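# Sort steel blanks into tray using magnet gripper

## Task

The mat holds round blanks that all share one grey coating; some are made of steel, the rest of aluminium. Every steel blank must end up inside the tray and every aluminium blank must stay outside it. At the end the tray is upright and nothing is moving, the switched-off magnet carries no blank, and nothing counts if it stays in place only because the robot holds it. Finish by releasing and backing the arm away.

## Robot and tools

Robot: a single six-joint arm on a mounting block at the scene origin, facing +x. The block may stand it upright or tilted about halfway toward +y or -y; check the images. Its tool is a magnet gripper: a 48 mm barrel ending in a flat face 85 mm from the mount. The face point is the centre of that face, and its z axis points out of the face. Behind it sit a 75 mm spacer and plate, plus a 22 mm thick block sticking out toward the tool's -y axis (corners sweep a 92 mm radius when the last joint turns) with a cable stub; keep these clear of the tray and parts.

Frames: the scene frame has its origin on the table top at the arm's foot, z = 0 at the table, +z up, +x out in front, +y to the left looking along +x. Results give end_effector_position (m) and end_effector_quat_wxyz in this frame; the quaternion defines the face point's own axes. Velocities, joint angles (rad, order: shoulder pan, shoulder lift, elbow, wrist 1, wrist 2, wrist 3), joint torques, and Wrist force / Wrist torque (N, N m, in the face point's axes, noisy, offset up to about 5.5 N, saturating near 100 N) are also printed.

Magnet: only ferrous parts are attracted, so it is the way to tell steel from aluminium. Pull is strong (about 120 N for bare steel covering the centre, less through paint) but drops to half at 0.3 mm and a fifth at 1 mm, so set the face flat on a blank before lifting. part_present = 1 means a steel part is held with at least about 36 N; it reads 0 for aluminium, so touching a blank with the magnet on and reading part_present is a test. magnet_out / magnet_back report the piston position (switching takes about 0.1 s). Off, a weak 0.3 N remains: light steel (under about 30 g) may stick; tilting or fast motion can slide a heavy part off.

execute_actions: argument "actions" is a list of actions; each action is a table of up to 15 rows, each row played for one 1/30 s step, short tables repeating their last row. Each row is 7 plain numbers (no expressions): dx, dy, dz, rx, ry, rz, magnet. The first six are offsets in the face point's own axes, all measured from the pose at the start of that action (not from the previous row); each in [-1, 1], where 1.0 means 0.6 m for dx/dy/dz and 180 degrees for rx/ry/rz, and rx, ry, rz form one rotation vector. The magnet entry is absolute: 0.01 or less is off, above is on (send 0 or 1); it persists. The first action's offsets count from the pose in the last state report. Commands are clipped each step to 100 mm and 16 degrees from the measured pose and lag about 0.17 s, so big offsets may fall short; send the remainder next. An empty list just returns the current state and images (five cameras: cam_head_left, cam_head_right, cam_high, cam_low, cam_wrist).

move: argument "target" is one 7-number row as above, offsets from the pose in the last result showing one, in face point axes; the magnet value is applied at the start. The face point follows a straight path lasting 0.5 to 10 s. "speed" in m/s, 0.002 to 0.5 (default 0.25; turning up to twice that in rad/s). Optional "stop_force" in N, 13 to 80, ends the path when push against the motion rises that much; use it only at very low speed, not on turning moves, not within the first 0.2 s, and leave it out when moving away from a surface you press on. "blocking": false returns after 0.5 s while the arm keeps going (not allowed with stop_force); then use wait(0) and no new rows until it ends. The result adds a move: line with the ending (done, off_target, moving, held, fault, contact) and limits (paced = pose clipped, held = steps blocked). The path ignores obstacles.

wait: "seconds" 0 to 10; arm holds its last command, a running move continues. stop: brakes the current move (needs room). zoom_image: "camera" (one of the five names) and "region" [x0, y0, x1, y1] in pixels, at most 504 by 504, top-left origin; images are 672x504. finished_scene: "scene" = current scene number; irreversible, reports success.

Result lines: "pose unreachable" means a clearance check altered or withheld joint targets on some steps (it says which action, counting from 0, and whether on the last step); "cause:" explains; "joint sent to its limit" names a joint at its range end; "Hand target" is the pose the drives now aim at; "Off the commanded pose" compares measured pose with the last commanded row. Joint ranges: pan -3.142 to 3.142, elbow 0.000 to 3.142, others -6.283 to 6.283.

Avoid: the arm is stiff, so even a small overshoot into something firm can trigger a fault; a torque fault (limits 293, 293, 133, 48, 48, 48 N m, held parts included) or any outside force reaching 150 N stops the arm for 10 s and skips the rest of the call. Approach surfaces slowly. Holding loads heats motors; a MOTOR HOT warning appears from 70 °C and at 85 °C brakes lock until cool. Don't knock anything off the table or tip the tray, avoid drops, slams and hard pushes, and note loose objects may occasionally be nudged by outside disturbances. Before finishing, switch the magnet off with no blank on it and lift clear.

Each tool is called after "Call:" by a JSON object that holds its "fn" and its "kwargs", one argument or row to a line.

## Session

Call:
{"fn": "execute_actions", "kwargs": {
  "actions": []
}}

Scene clock: 0.00 s.
end_effector_position=(+1.3514, +0.0281, +0.2883) magnet_out=0 magnet_back=1 part_present=0 end_effector_quat_wxyz=(+0.396, -0.086, +0.720, +0.563) end_effector_velocity=(-0.000, +0.001, -0.001) end_effector_angular_velocity=(-0.001, +0.001, +0.001)
Joint positions: [-0.082 -0.319  0.623 -2.425 -0.869  2.694]
Joint velocities: [-0.    -0.     0.002  0.001 -0.    -0.001]
Joint torques (N m, as the arm reports them, + toward a larger angle): no reading
Wrist force (N, on the end effector, along its own x y z axes, offset not removed): no reading
Wrist torque (N m, same axes, about the end effector's origin, offset not removed): no reading
Hand target: +1.351, +0.028, +0.288; +0.396, -0.086, +0.720, +0.563

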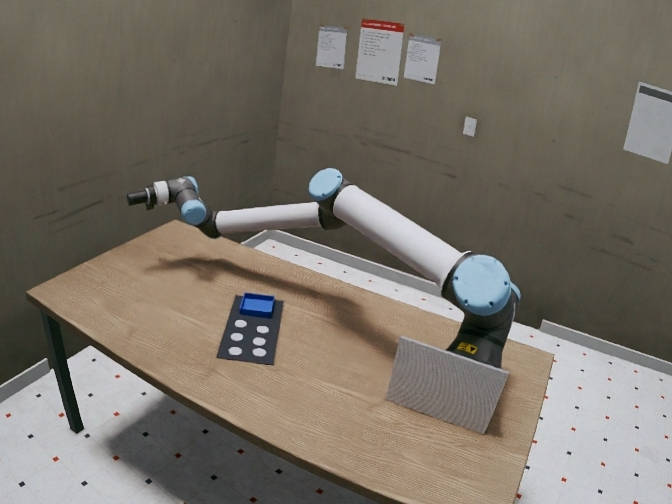

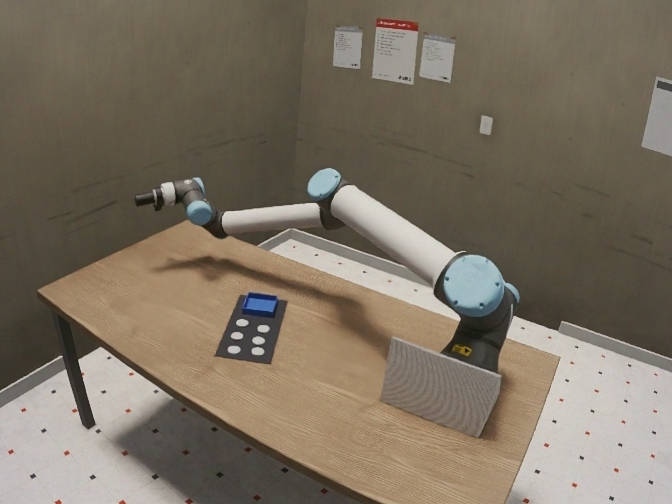

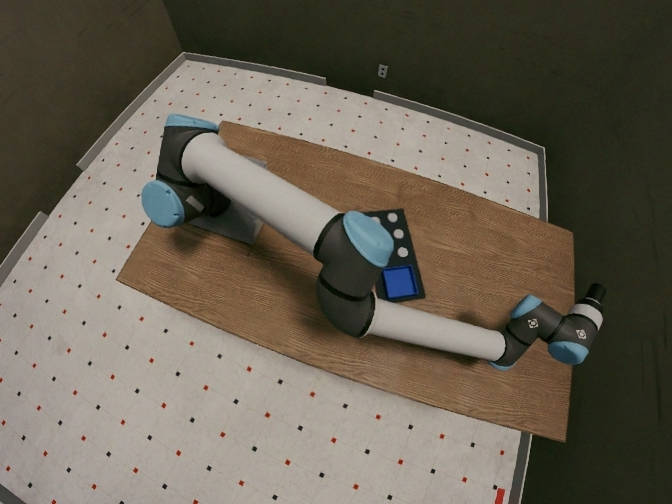

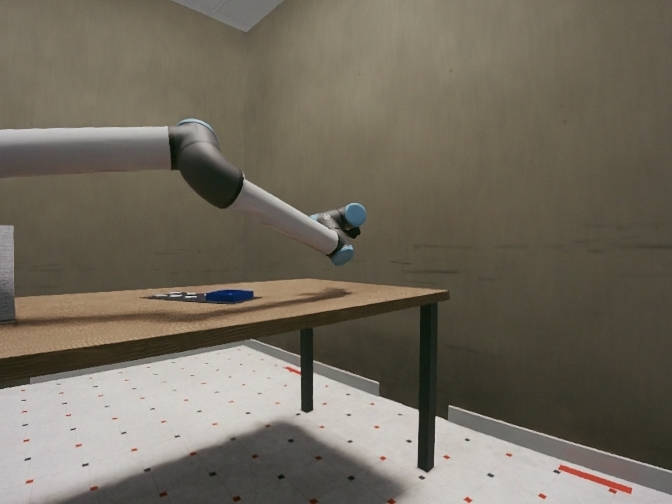

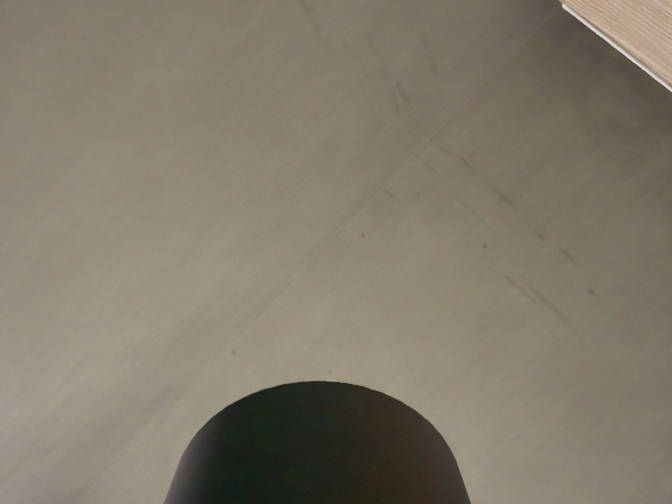

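Call:
{"fn": "move", "kwargs": {
  "target": [0.709,0.749,-0.384,0.396,0.279,0.0605,0]
}}

Scene clock: 6.87 s.
end_effector_position=(+0.7002, +0.1214, +0.3492) magnet_out=0 magnet_back=1 part_present=0 end_effector_quat_wxyz=(-0.001, -0.001, +1.000, -0.000) end_effector_velocity=(-0.001, +0.000, +0.001) end_effector_angular_velocity=(-0.003, +0.005, -0.002)
Joint positions: [ 0.364 -1.055  1.918 -2.147 -2.311  3.569]
Joint velocities: [ 0.002 -0.    -0.002  0.012 -0.     0.01 ]
Joint torques (N m, as the arm reports them, + toward a larger angle): [ 62.05 -57.1  -37.76   0.26  -1.74   3.3 ]
Wrist force (N, on the end effector, along its own x y z axes, offset not removed): [1.3 0.0 0.2]
Wrist torque (N m, same axes, about the end effector's origin, offset not removed): [0.17 -0.39 -0.07]
Hand target: +0.700, +0.121, +0.349; -0.001, -0.001, +1.000, -0.000
Off the commanded pose: 0.001 m, 0 deg.
move: done

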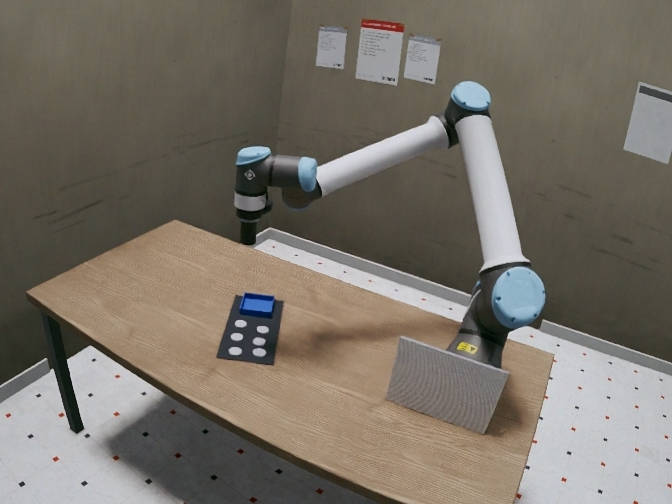

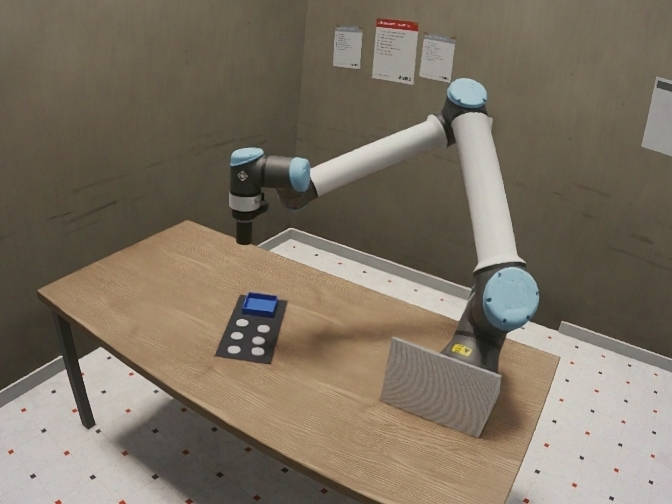

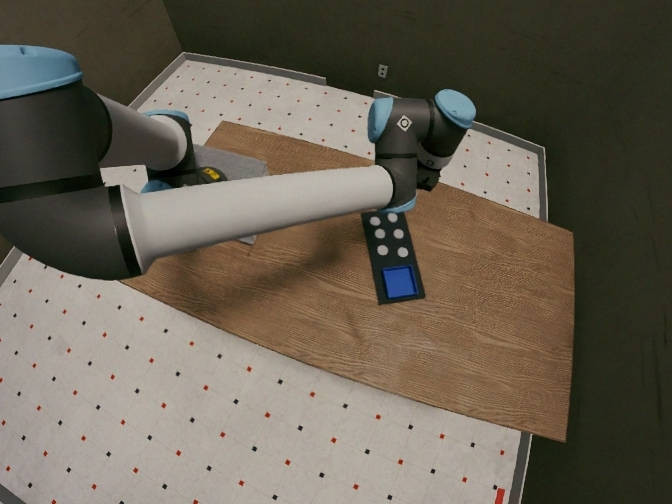

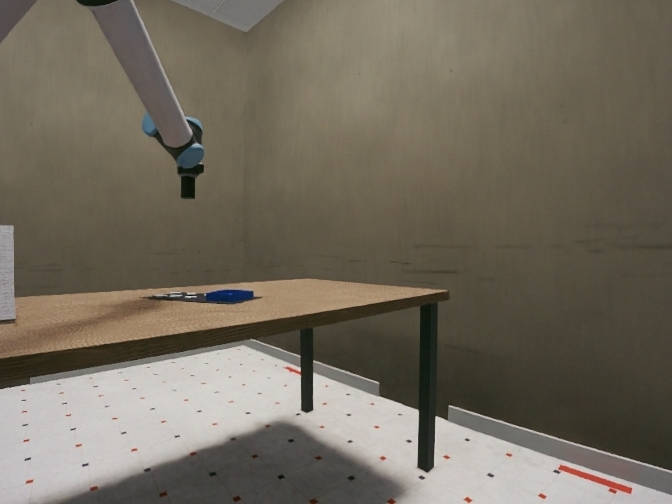

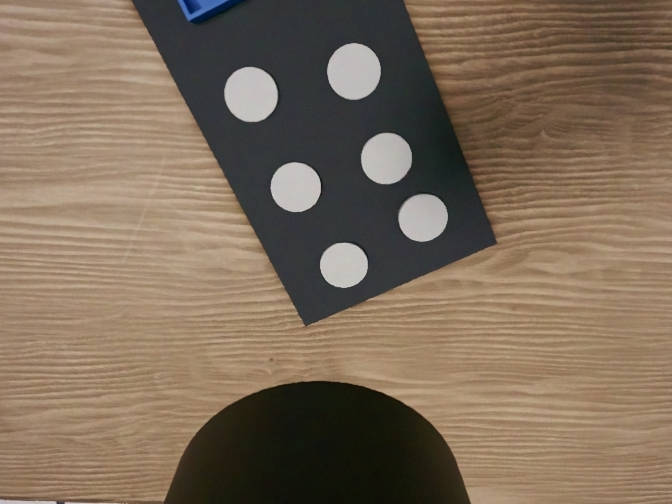

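Call:
{"fn": "move", "kwargs": {
  "target": [0,0,0.3,0,0,0,0]
}}

Call:
{"fn": "move", "kwargs": {
  "target": [0,-0.1,0,0,0,0,0]
}}

Scene clock: 9.13 s.
end_effector_position=(+0.7003, +0.1212, +0.1696) magnet_out=0 magnet_back=1 part_present=0 end_effector_quat_wxyz=(-0.001, -0.001, +1.000, +0.000) end_effector_velocity=(-0.000, +0.001, -0.002) end_effector_angular_velocity=(+0.000, -0.002, +0.003)
Joint positions: [ 0.201 -0.893  2.05  -2.592 -2.345  3.349]
Joint velocities: [-0.001  0.003  0.002 -0.009 -0.    -0.006]
Joint torques (N m, as the arm reports them, + toward a larger angle): [ 39.87 -34.09  -8.42  -7.16  -0.98  -2.13]
Wrist force (N, on the end effector, along its own x y z axes, offset not removed): [1.7 -2.1 3.7]
Wrist torque (N m, same axes, about the end effector's origin, offset not removed): [0.01 -0.34 -0.11]
Hand target: +0.700, +0.121, +0.169; -0.001, -0.001, +1.000, +0.000
Off the commanded pose: 0.001 m, 0 deg.
move: done

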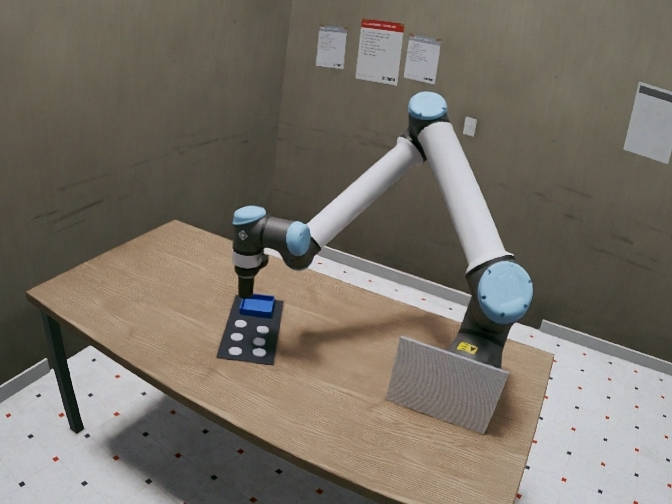

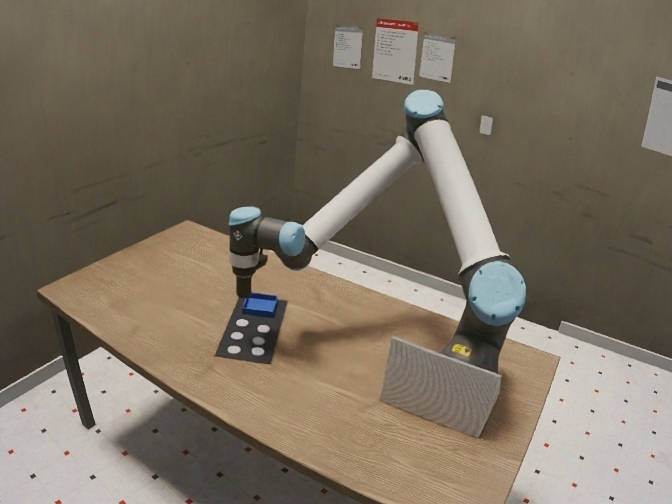

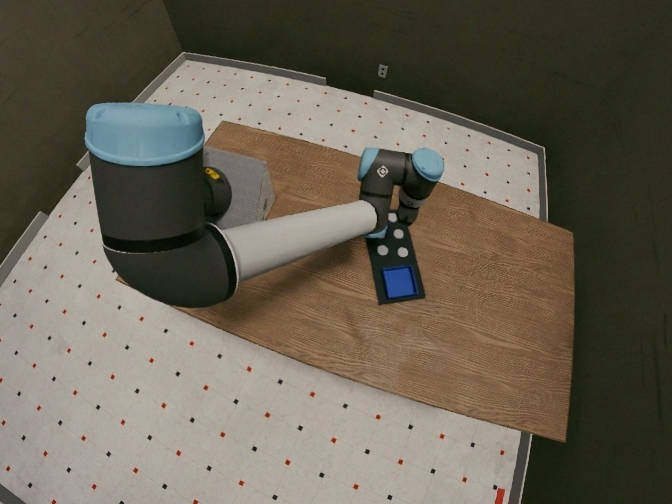

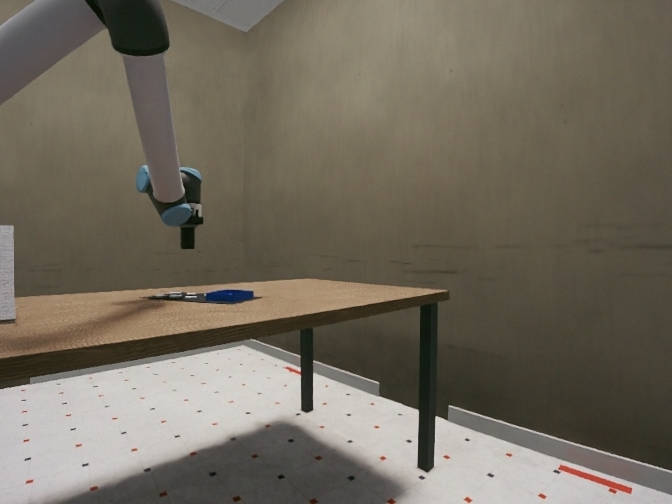

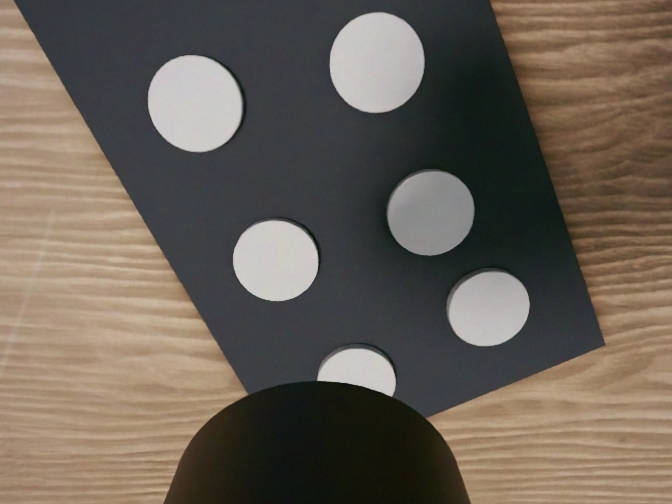

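Scene clock: 10.07 s.
end_effector_position=(+0.7002, +0.0614, +0.1696) magnet_out=0 magnet_back=1 part_present=0 end_effector_quat_wxyz=(-0.001, -0.001, +1.000, +0.000) end_effector_velocity=(-0.000, -0.002, +0.000) end_effector_angular_velocity=(-0.002, -0.000, +0.000)
Joint positions: [ 0.143 -0.966  2.086 -2.612 -2.351  3.269]
Joint velocities: [-0.002 -0.003  0.001 -0.    -0.002 -0.003]
Joint torques (N m, as the arm reports them, + toward a larger angle): [ 37.77 -64.89  -8.59  -7.43  -1.52  -3.08]
Wrist force (N, on the end effector, along its own x y z axes, offset not removed): [1.7 -0.9 2.7]
Wrist torque (N m, same axes, about the end effector's origin, offset not removed): [-0.19 -0.36 0.06]
Hand target: +0.700, +0.061, +0.170; -0.001, -0.001, +1.000, +0.000
Off the commanded pose: 0.000 m, 0 deg.
move: done

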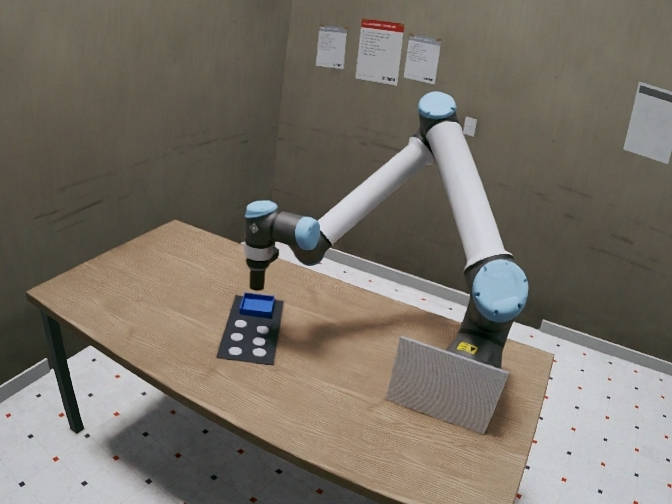

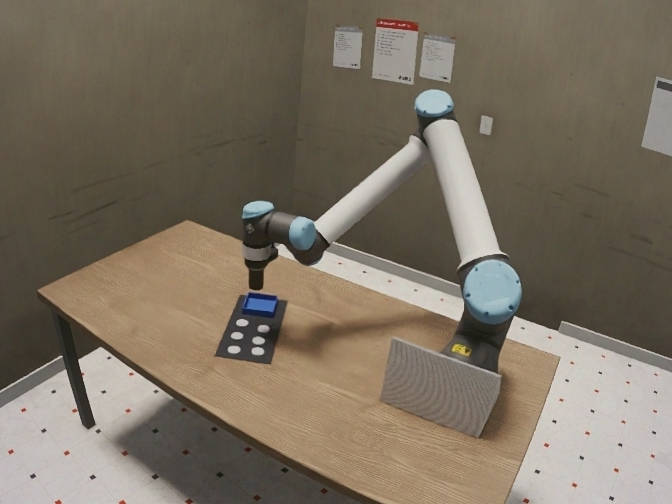

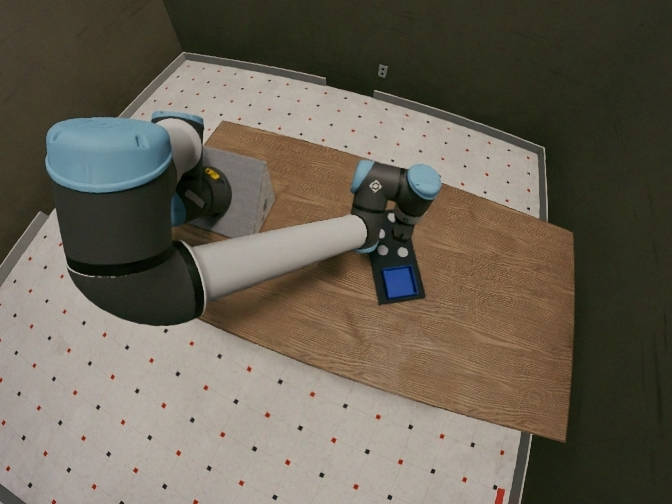

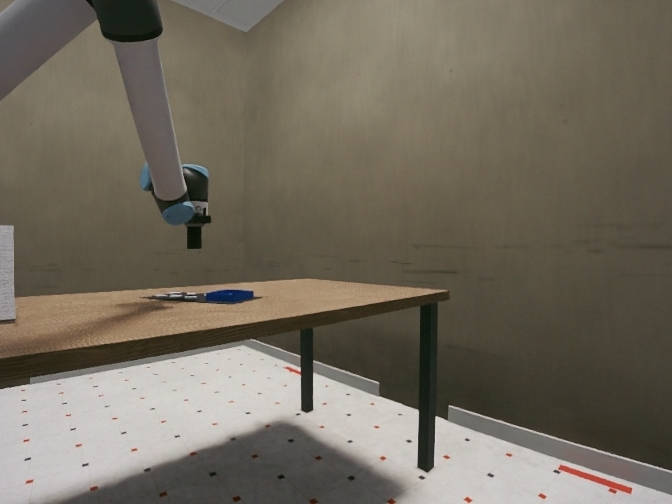

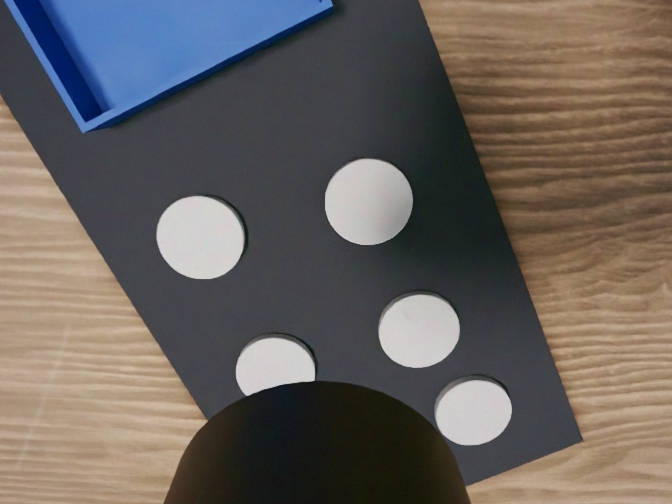

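Call:
{"fn": "move", "kwargs": {
  "target": [-0.09,-0.009,0.245,0,0,0,0]
}}

Call:
{"fn": "move", "kwargs": {
  "target": [0,0,0.04,0,0,0,1],
  "speed": 0.004,
  "stop_force": 13
}}

Scene clock: 13.97 s.
end_effector_position=(+0.7543, +0.0558, +0.0229) magnet_out=0 magnet_back=1 part_present=0 end_effector_quat_wxyz=(-0.000, -0.001, +1.000, +0.000) end_effector_velocity=(+0.001, +0.000, -0.001) end_effector_angular_velocity=(+0.001, -0.001, -0.001)
Joint positions: [-0.005 -0.747  2.005 -2.898 -2.352  3.059]
Joint velocities: [-0.001  0.002 -0.001 -0.003  0.001 -0.002]
Joint torques (N m, as the arm reports them, + toward a larger angle): [ 48.05 -42.26 -21.06  -6.6    1.53  -2.71]
Wrist force (N, on the end effector, along its own x y z axes, offset not removed): [0.3 -0.4 3.8]
Wrist torque (N m, same axes, about the end effector's origin, offset not removed): [-0.04 -0.32 0.01]
Hand target: +0.754, +0.056, +0.023; -0.000, -0.001, +1.000, +0.000
Off the commanded pose: 0.001 m, 0 deg.
move: done

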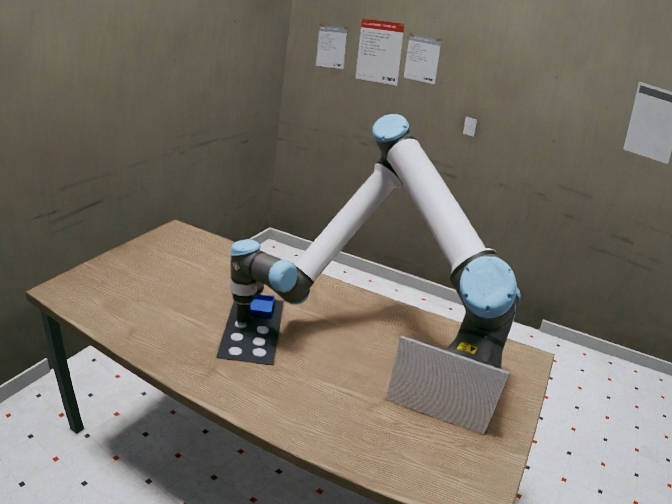

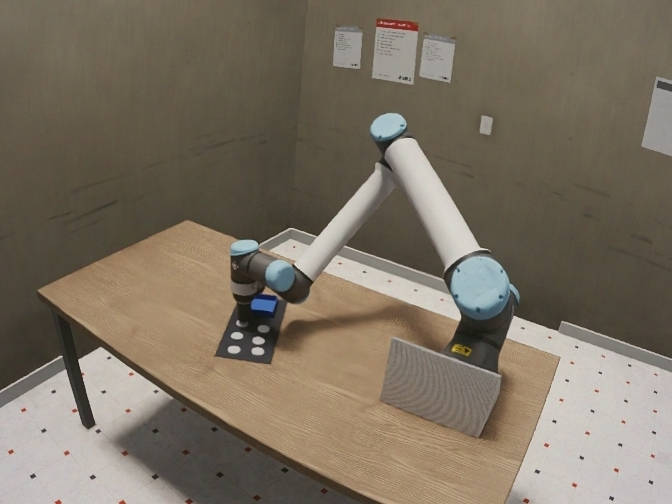

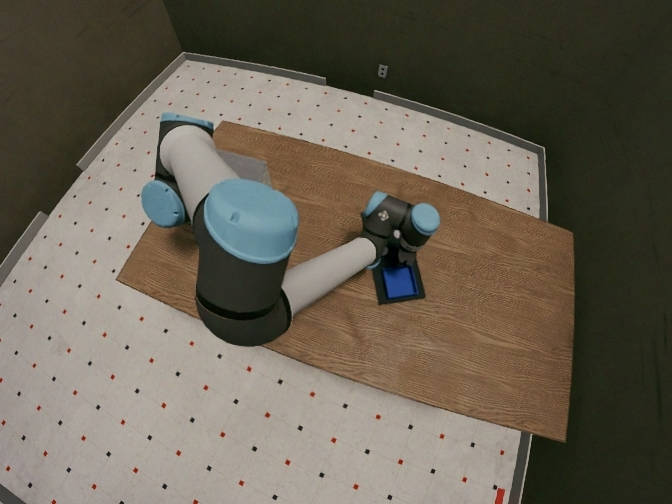

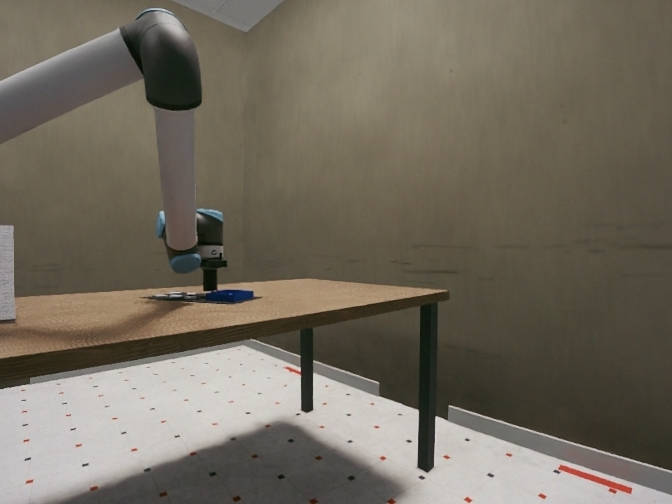

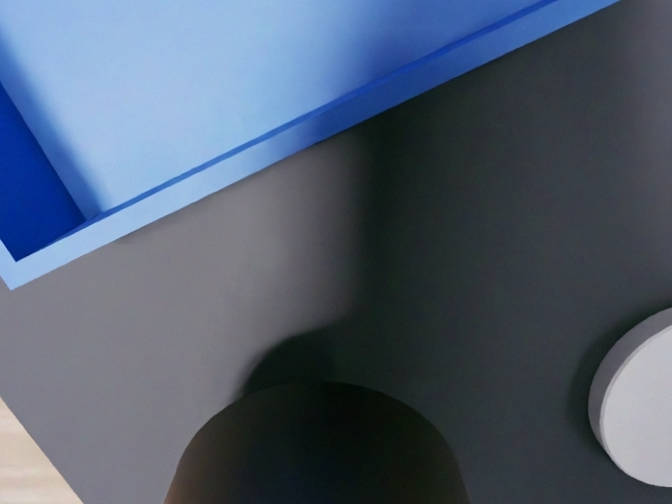

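Scene clock: 18.13 s.
end_effector_position=(+0.7544, +0.0558, +0.0078) magnet_out=1 magnet_back=0 part_present=1 end_effector_quat_wxyz=(-0.000, -0.001, +1.000, +0.000) end_effector_velocity=(-0.000, -0.000, +0.000) end_effector_angular_velocity=(+0.000, +0.002, -0.001)
Joint positions: [-0.019 -0.727  2.003 -2.931 -2.351  3.039]
Joint velocities: [ 0.    -0.001  0.     0.003  0.     0.003]
Joint torques (N m, as the arm reports them, + toward a larger angle): [ 57.91 -53.97 -19.53   1.19   2.12   4.28]
Wrist force (N, on the end effector, along its own x y z axes, offset not removed): [17.3 -3.5 -37.0]
Wrist torque (N m, same axes, about the end effector's origin, offset not removed): [-0.55 -0.35 -0.25]
Hand target: +0.754, +0.056, +0.008; -0.000, -0.001, +1.000, +0.000
Off the commanded pose: 0.009 m, 0 deg.
move: contact

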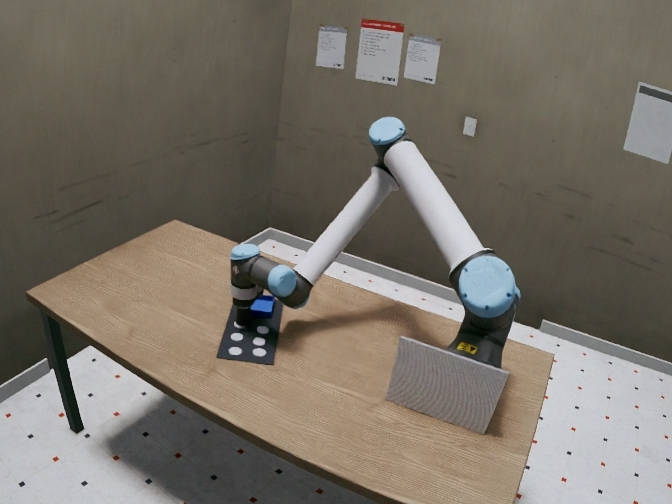

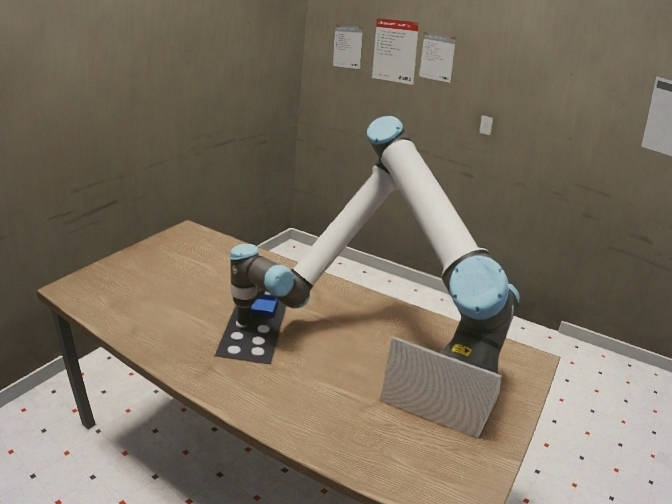

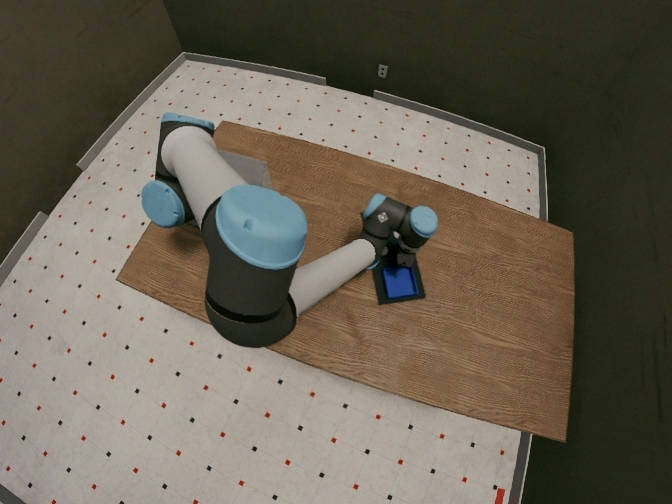

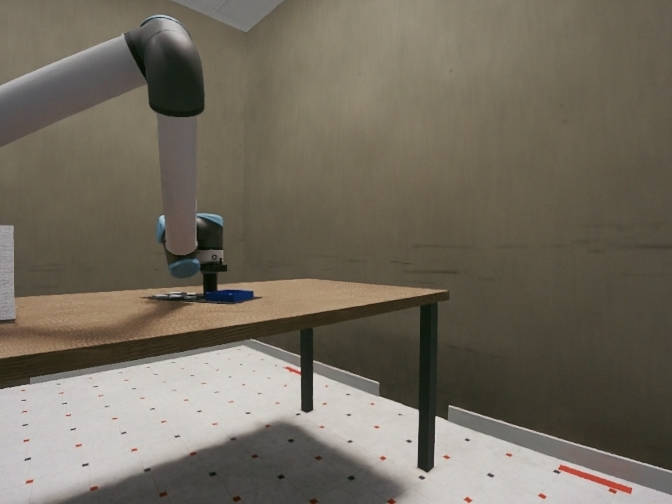

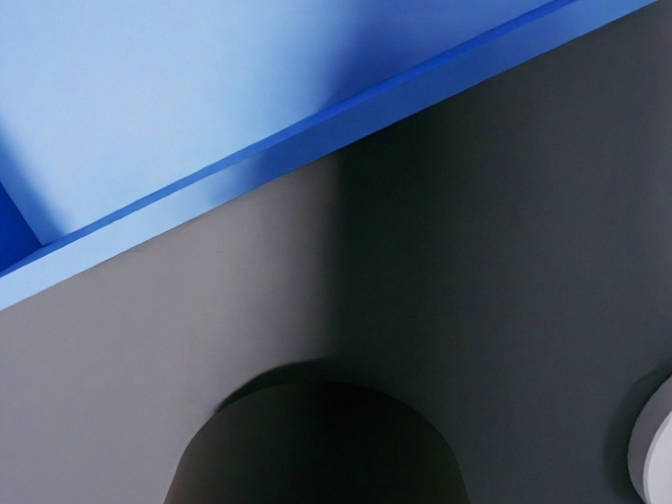

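Call:
{"fn": "move", "kwargs": {
  "target": [0,0,-0.075,0,0,0,1]
}}

Call:
{"fn": "move", "kwargs": {
  "target": [-0.06,-0.21,0,0,0,0,1]
}}

Call:
{"fn": "zoom_image", "kwargs": {
  "camera": "cam_head_left",
  "region": [200,260,320,350]
}}

Scene clock: 21.37 s.
end_effector_position=(+0.7542, +0.0559, +0.0525) magnet_out=1 magnet_back=0 part_present=1 end_effector_quat_wxyz=(-0.000, -0.001, +1.000, +0.000) end_effector_velocity=(+0.002, -0.001, +0.002) end_effector_angular_velocity=(+0.001, -0.000, -0.004)
Joint positions: [ 0.023 -0.787  2.007 -2.833 -2.353  3.098]
Joint velocities: [ 0.001 -0.003 -0.003  0.007  0.001  0.005]
Joint torques (N m, as the arm reports them, + toward a larger angle): [ 75.06 -64.95 -20.26   1.39  -1.99   3.09]
Wrist force (N, on the end effector, along its own x y z axes, offset not removed): [2.8 0.6 4.7]
Wrist torque (N m, same axes, about the end effector's origin, offset not removed): [0.07 -0.39 -0.01]
Hand target: +0.754, +0.056, +0.053; -0.000, -0.001, +1.000, +0.000
Off the commanded pose: 0.000 m, 0 deg.
move: done

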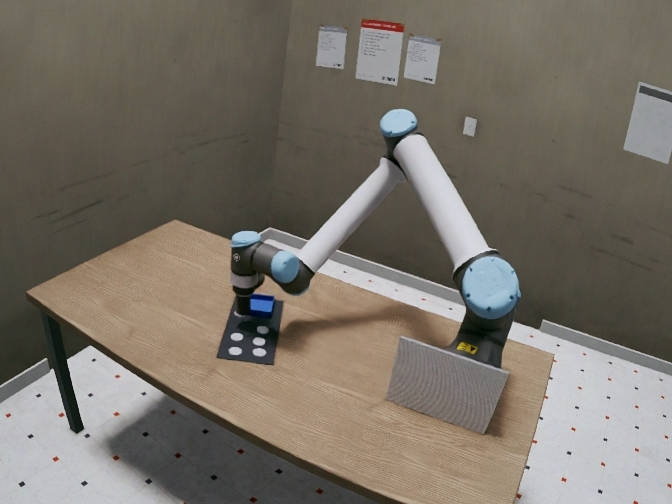

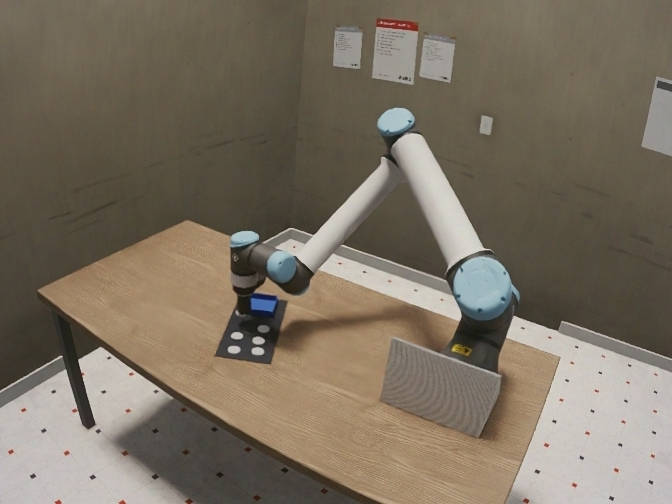

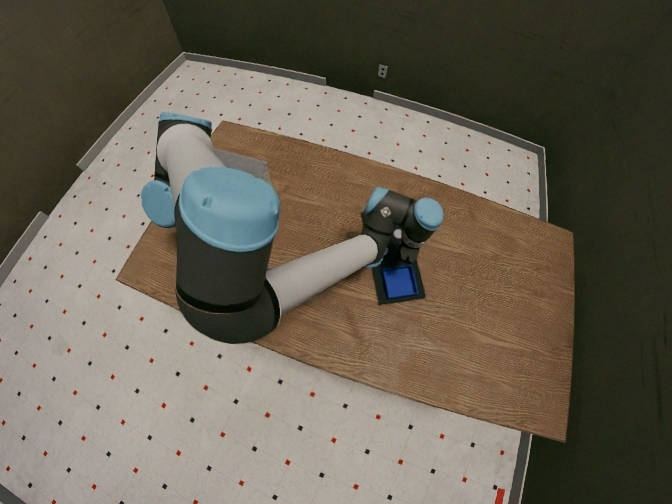

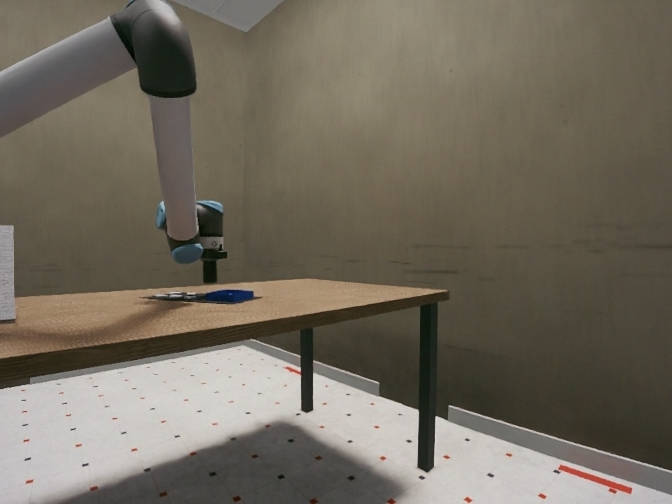

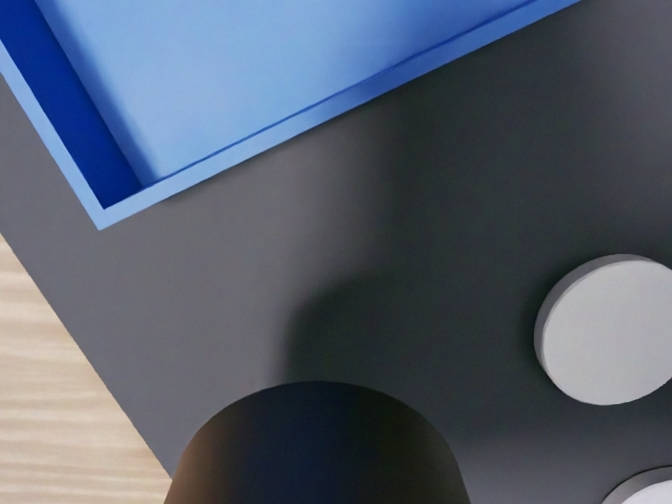

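Scene clock: 22.47 s.
end_effector_position=(+0.7901, -0.0698, +0.0527) magnet_out=1 magnet_back=0 part_present=1 end_effector_quat_wxyz=(-0.000, -0.001, +1.000, +0.000) end_effector_velocity=(+0.000, -0.002, -0.000) end_effector_angular_velocity=(-0.000, +0.001, +0.001)
Joint positions: [-0.09  -0.893  1.975 -2.805 -2.342  2.941]
Joint velocities: [-0.002 -0.001 -0.     0.001 -0.    -0.003]
Joint torques (N m, as the arm reports them, + toward a larger angle): [ 50.48 -74.7  -21.89   0.2    1.95  -2.69]
Wrist force (N, on the end effector, along its own x y z axes, offset not removed): [-2.0 1.9 6.5]
Wrist torque (N m, same axes, about the end effector's origin, offset not removed): [0.28 0.06 -0.11]
Hand target: +0.790, -0.070, +0.053; -0.000, -0.001, +1.000, +0.000
Off the commanded pose: 0.000 m, 0 deg.
move: done

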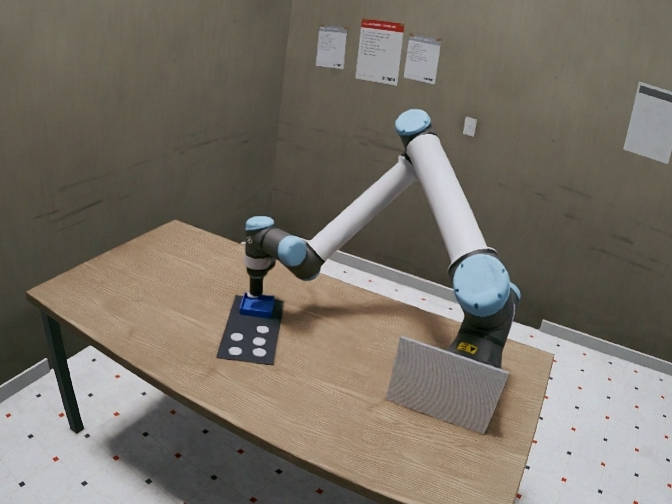

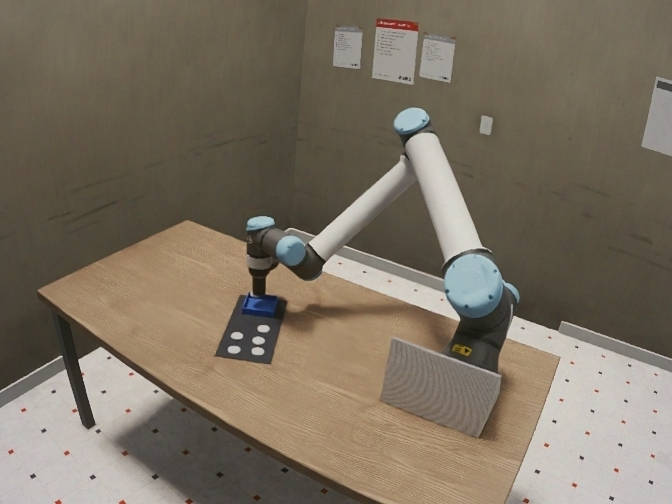

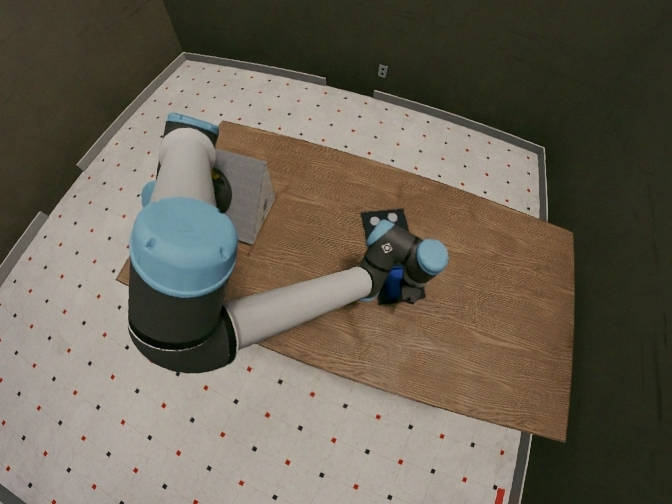

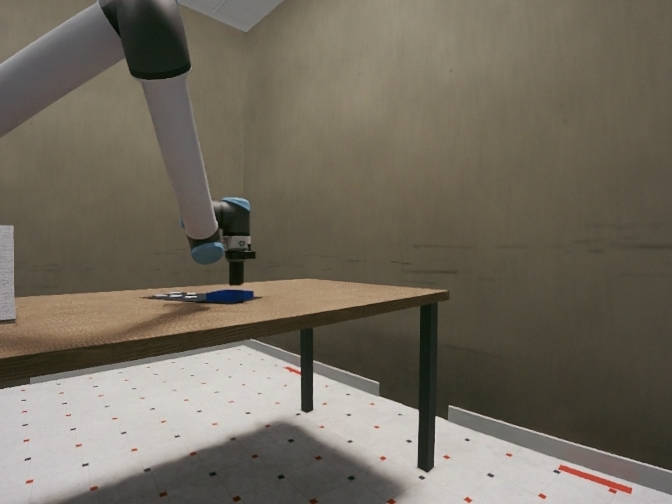

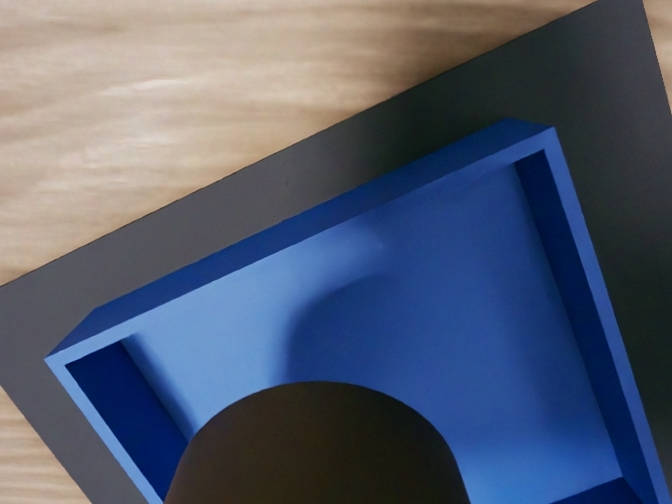

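Region (200, 260, 320, 350) of cam_head_left's 672x504 image, scaled by 4.200, with more detail than that image has; it fills the top 378 rows of this view, and the rest is white.

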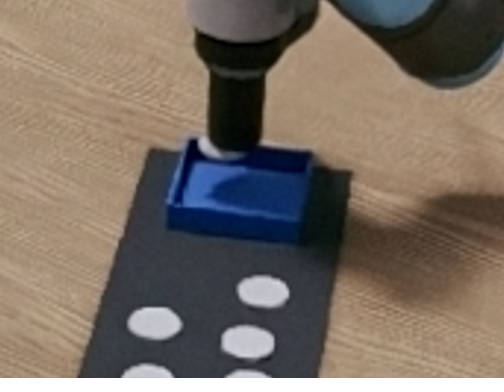

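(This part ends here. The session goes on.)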